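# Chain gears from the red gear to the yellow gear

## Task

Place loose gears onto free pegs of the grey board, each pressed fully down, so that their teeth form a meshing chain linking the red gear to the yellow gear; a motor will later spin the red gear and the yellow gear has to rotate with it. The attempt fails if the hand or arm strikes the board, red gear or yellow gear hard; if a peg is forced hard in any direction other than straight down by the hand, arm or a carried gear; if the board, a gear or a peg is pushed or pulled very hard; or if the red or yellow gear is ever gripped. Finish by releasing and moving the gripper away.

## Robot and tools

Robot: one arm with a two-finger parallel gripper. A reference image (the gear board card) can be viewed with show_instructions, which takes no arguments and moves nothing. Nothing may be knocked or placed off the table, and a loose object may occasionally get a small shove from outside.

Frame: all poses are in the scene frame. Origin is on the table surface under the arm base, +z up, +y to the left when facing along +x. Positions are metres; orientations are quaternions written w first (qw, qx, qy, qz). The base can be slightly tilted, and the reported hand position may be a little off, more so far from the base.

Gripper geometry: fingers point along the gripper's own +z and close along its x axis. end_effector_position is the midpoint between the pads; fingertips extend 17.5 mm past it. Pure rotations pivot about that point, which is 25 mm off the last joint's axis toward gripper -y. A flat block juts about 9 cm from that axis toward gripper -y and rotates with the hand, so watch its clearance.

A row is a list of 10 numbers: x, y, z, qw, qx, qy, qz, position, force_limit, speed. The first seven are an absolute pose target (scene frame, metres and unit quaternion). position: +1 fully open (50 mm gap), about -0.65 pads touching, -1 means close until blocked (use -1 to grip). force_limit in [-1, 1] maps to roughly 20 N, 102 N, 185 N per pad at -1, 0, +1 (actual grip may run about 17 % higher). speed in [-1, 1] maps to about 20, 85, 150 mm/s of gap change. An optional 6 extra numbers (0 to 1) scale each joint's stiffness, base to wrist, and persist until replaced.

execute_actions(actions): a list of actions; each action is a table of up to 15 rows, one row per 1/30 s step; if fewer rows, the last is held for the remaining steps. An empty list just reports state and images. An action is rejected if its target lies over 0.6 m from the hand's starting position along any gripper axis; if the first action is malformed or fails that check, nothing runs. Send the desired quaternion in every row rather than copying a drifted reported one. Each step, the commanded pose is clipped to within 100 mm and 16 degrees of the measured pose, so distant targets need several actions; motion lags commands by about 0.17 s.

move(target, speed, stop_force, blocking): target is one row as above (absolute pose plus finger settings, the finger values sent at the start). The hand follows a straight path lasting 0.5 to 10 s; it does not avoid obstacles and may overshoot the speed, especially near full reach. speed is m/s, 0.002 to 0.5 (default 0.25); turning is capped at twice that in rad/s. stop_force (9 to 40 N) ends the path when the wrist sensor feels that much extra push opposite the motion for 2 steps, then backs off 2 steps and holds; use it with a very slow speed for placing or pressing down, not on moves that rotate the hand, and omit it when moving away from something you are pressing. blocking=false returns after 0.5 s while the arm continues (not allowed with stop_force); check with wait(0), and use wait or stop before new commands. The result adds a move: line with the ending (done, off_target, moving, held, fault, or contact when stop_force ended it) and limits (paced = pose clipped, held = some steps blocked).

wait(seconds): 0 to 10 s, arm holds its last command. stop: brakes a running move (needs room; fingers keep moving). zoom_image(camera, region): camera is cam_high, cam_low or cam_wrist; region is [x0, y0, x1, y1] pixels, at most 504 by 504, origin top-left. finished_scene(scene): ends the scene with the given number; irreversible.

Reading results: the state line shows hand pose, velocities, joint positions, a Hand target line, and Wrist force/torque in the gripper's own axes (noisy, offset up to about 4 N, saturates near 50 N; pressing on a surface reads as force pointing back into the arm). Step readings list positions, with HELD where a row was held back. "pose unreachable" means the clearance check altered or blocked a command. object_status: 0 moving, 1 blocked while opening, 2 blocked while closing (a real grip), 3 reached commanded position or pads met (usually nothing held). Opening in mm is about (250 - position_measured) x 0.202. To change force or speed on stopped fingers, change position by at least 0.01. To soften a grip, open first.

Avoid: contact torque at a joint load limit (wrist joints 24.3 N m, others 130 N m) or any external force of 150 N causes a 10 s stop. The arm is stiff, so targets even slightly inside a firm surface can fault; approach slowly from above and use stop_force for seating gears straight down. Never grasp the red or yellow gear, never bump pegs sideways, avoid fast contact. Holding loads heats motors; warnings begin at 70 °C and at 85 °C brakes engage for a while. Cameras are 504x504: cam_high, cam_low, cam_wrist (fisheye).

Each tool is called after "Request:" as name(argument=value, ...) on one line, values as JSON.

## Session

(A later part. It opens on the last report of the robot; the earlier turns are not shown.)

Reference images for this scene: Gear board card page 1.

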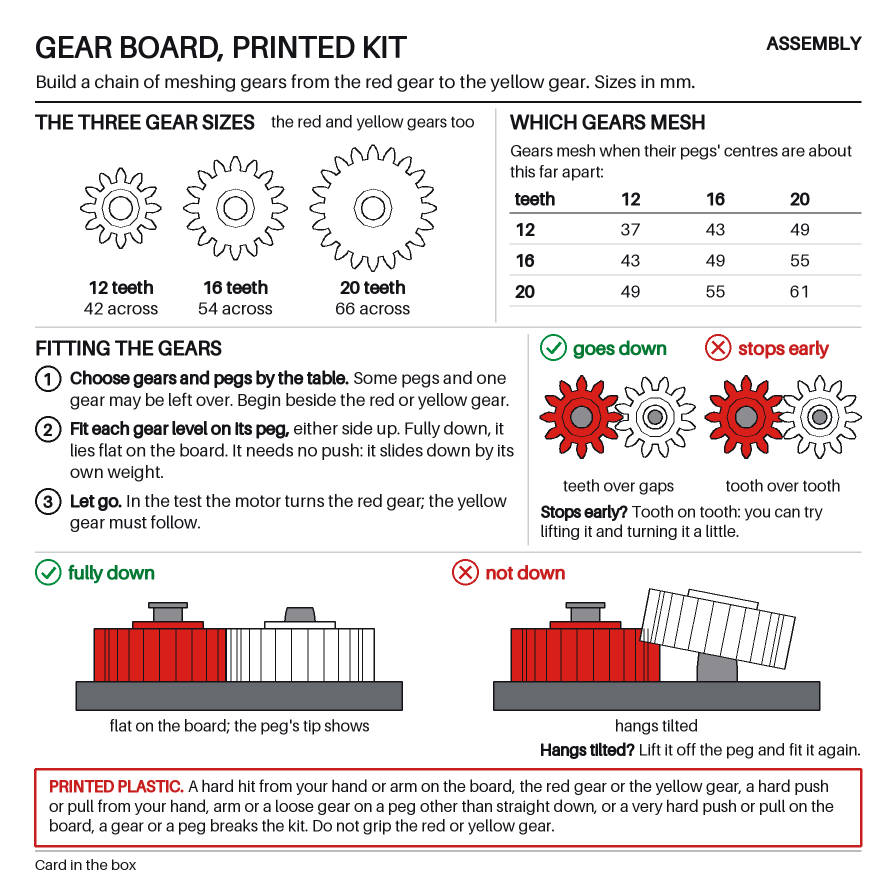

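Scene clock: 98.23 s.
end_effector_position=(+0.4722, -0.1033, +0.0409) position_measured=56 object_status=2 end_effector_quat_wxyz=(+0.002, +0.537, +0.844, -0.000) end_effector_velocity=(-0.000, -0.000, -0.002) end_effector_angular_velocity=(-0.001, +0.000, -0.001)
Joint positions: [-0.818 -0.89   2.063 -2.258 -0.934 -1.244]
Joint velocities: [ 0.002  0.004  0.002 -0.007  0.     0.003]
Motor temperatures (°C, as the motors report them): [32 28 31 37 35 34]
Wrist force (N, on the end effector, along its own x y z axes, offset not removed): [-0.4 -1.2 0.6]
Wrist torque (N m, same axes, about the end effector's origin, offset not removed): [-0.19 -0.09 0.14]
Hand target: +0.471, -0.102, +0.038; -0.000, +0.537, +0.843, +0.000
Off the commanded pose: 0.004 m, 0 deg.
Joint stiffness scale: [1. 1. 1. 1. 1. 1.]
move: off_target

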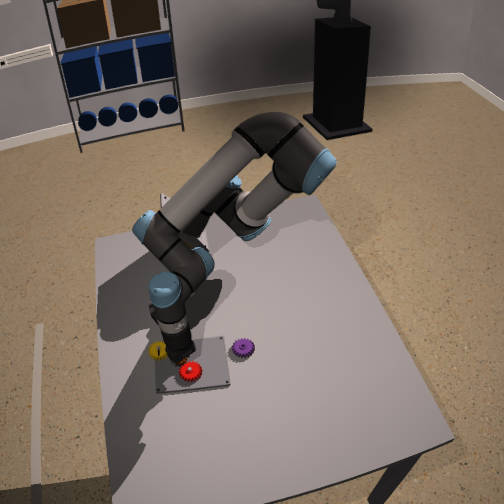

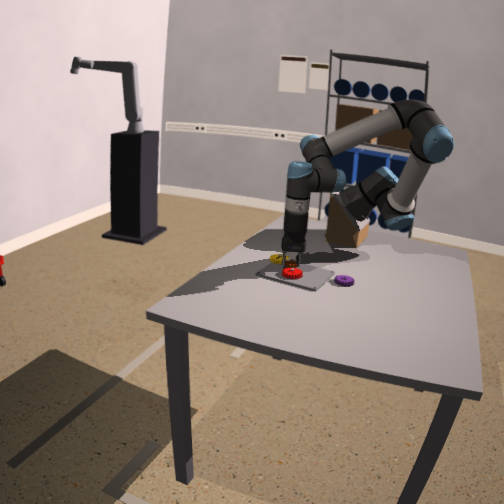

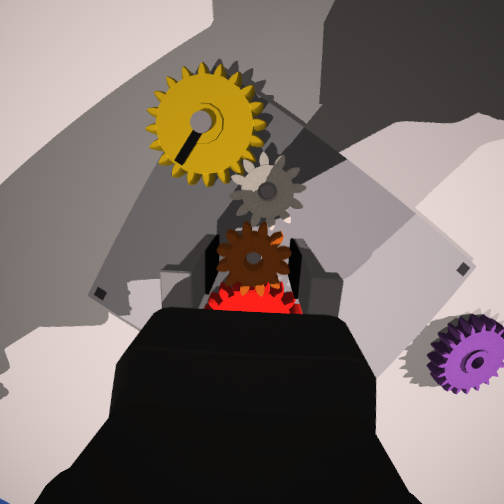

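Request:
move(target=[0.4705,-0.1017,0.032,0,0.5373,0.8434,0,-1,-0.6,0], speed=0.012, stop_force=9)

Request:
execute_actions(actions=[[[0.4712,-0.1023,0.035,0,0.5373,0.8434,0,0.85,-0.6,-0.5]]])

Request:
move(target=[0.474,-0.104,0.13,0,0.5373,0.8434,0,0.85,-0.6,-0.5], speed=0.1)

Request:
zoom_image(camera="cam_wrist", region=[180, 130, 330, 300])

Request:
zoom_image(camera="cam_low", region=[255, 240, 325, 290])

Scene clock: 103.87 s.
end_effector_position=(+0.4720, -0.1036, +0.0349) position_measured=56 object_status=2 end_effector_quat_wxyz=(+0.002, +0.537, +0.844, -0.001) end_effector_velocity=(+0.000, +0.000, -0.002) end_effector_angular_velocity=(-0.001, -0.000, +0.000)
Joint positions: [-0.811 -0.88   2.067 -2.276 -0.931 -1.236]
Joint velocities: [ 0.002  0.002  0.001 -0.007  0.001  0.003]
Motor temperatures (°C, as the motors report them): [32 28 31 37 35 34]
Wrist force (N, on the end effector, along its own x y z axes, offset not removed): [0.2 -1.3 -0.4]
Wrist torque (N m, same axes, about the end effector's origin, offset not removed): [-0.05 -0.38 0.13]
Hand target: +0.470, -0.102, +0.032; -0.000, +0.537, +0.843, +0.000
Off the commanded pose: 0.004 m, 0 deg.
Joint stiffness scale: [1. 1. 1. 1. 1. 1.]
move: off_target

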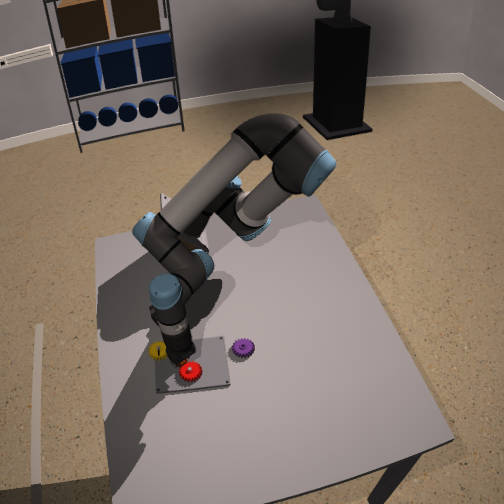

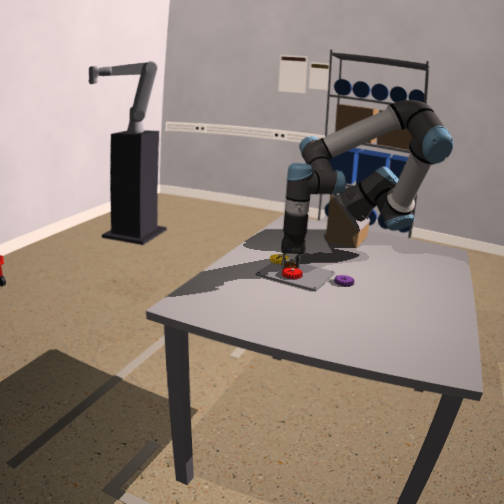

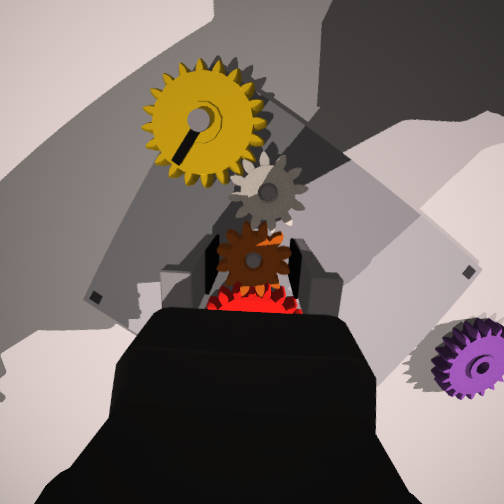

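Scene clock: 104.37 s.
end_effector_position=(+0.4706, -0.1026, +0.0343) position_measured=25 object_status=3 end_effector_quat_wxyz=(-0.001, +0.538, +0.843, +0.000) end_effector_velocity=(+0.000, +0.001, -0.000) end_effector_angular_velocity=(+0.002, -0.000, +0.000)
Joint positions: [-0.811 -0.88   2.067 -2.268 -0.931 -1.237]
Joint velocities: [ 0.     0.    -0.001  0.002  0.002 -0.001]
Motor temperatures (°C, as the motors report them): [32 28 31 37 35 34]
Wrist force (N, on the end effector, along its own x y z axes, offset not removed): [0.8 -1.4 1.7]
Wrist torque (N m, same axes, about the end effector's origin, offset not removed): [-0.26 -0.29 0.08]
Hand target: +0.471, -0.102, +0.035; +0.000, +0.537, +0.843, +0.000
Off the commanded pose: 0.001 m, 0 deg.
Joint stiffness scale: [1. 1. 1. 1. 1. 1.]
Step readings (end_effector_position):
0: (+0.4720, -0.1036, +0.0349)
1: (+0.4720, -0.1036, +0.0348)
2: (+0.4720, -0.1035, +0.0348)
4: (+0.4716, -0.1032, +0.0347)
8: (+0.4709, -0.1028, +0.0344)
15: end_effector_position above

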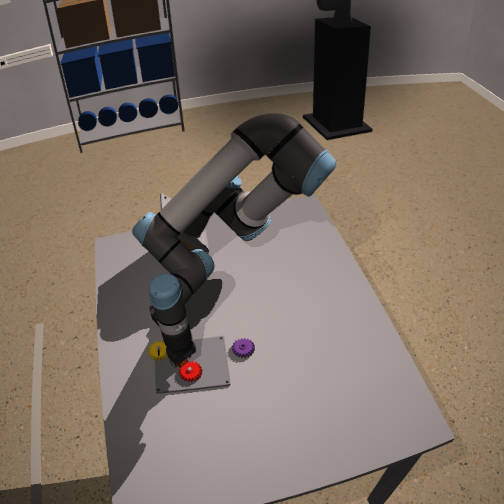

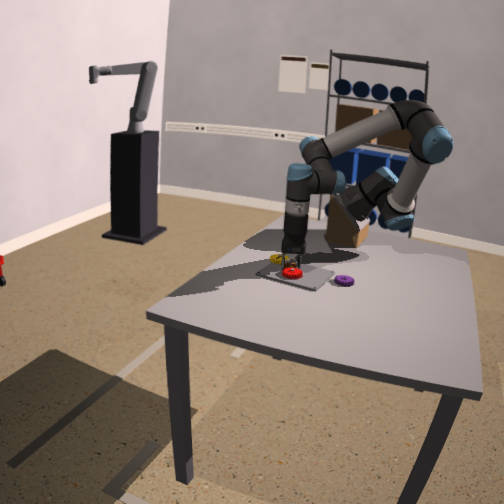

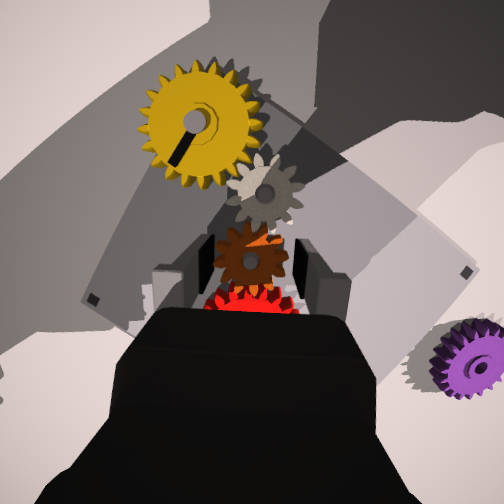

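Scene clock: 105.80 s.
end_effector_position=(+0.4729, -0.1028, +0.1274) position_measured=25 object_status=3 end_effector_quat_wxyz=(-0.002, +0.538, +0.843, +0.000) end_effector_velocity=(-0.003, +0.002, -0.001) end_effector_angular_velocity=(+0.008, +0.009, -0.002)
Joint positions: [-0.912 -1.008  1.98  -1.99  -0.981 -1.347]
Joint velocities: [-0.    -0.    -0.     0.015 -0.002 -0.006]
Motor temperatures (°C, as the motors report them): [32 28 31 37 35 34]
Wrist force (N, on the end effector, along its own x y z axes, offset not removed): [0.1 -1.2 0.9]
Wrist torque (N m, same axes, about the end effector's origin, offset not removed): [-0.24 -0.14 0.19]
Hand target: +0.474, -0.104, +0.130; +0.000, +0.537, +0.843, -0.000
Off the commanded pose: 0.003 m, 0 deg.
Joint stiffness scale: [1. 1. 1. 1. 1. 1.]
move: done

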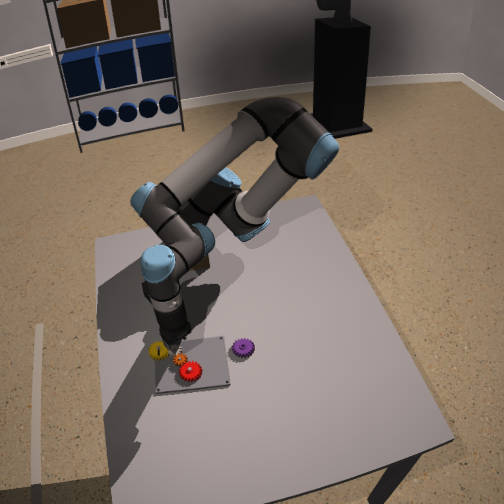

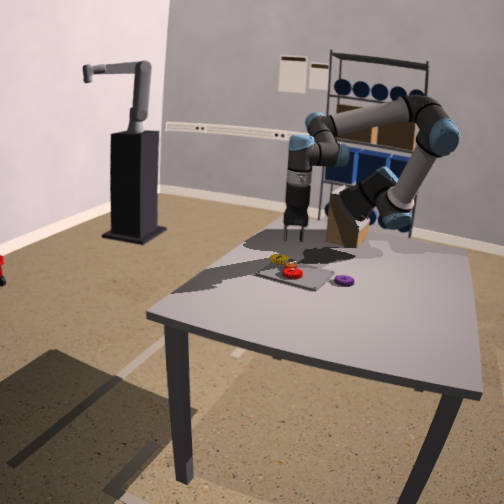

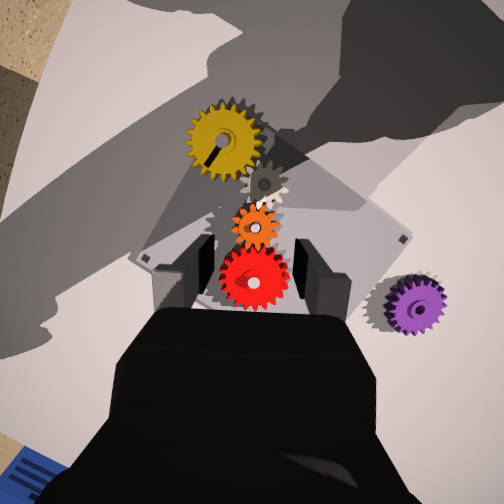

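Region (180, 130, 330, 300) of cam_wrist's 504x504 image, scaled by 2.965, with more detail than that image has; it fills the left 445 columns of this view, and the rest is white.

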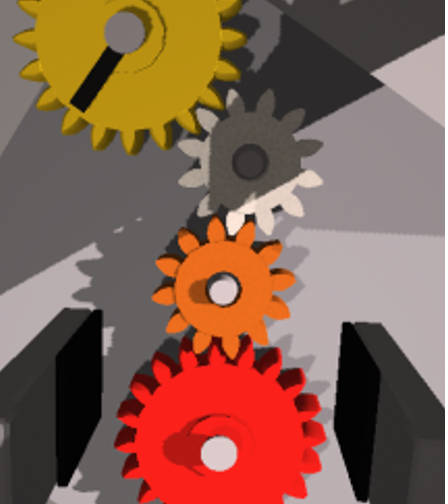

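Region (255, 240, 325, 290) of cam_low's 504x504 image, scaled by 7.200, with more detail than that image has; it fills the top 360 rows of this view, and the rest is white.

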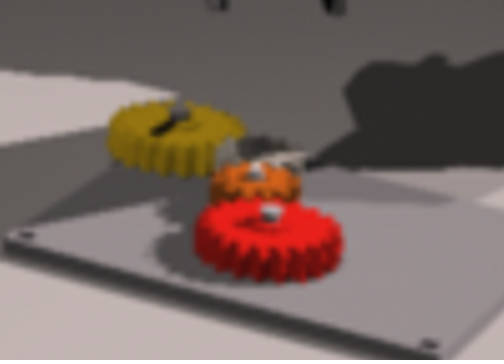

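Request:
finished_scene(scene=2)

The scene is finished: the task was done.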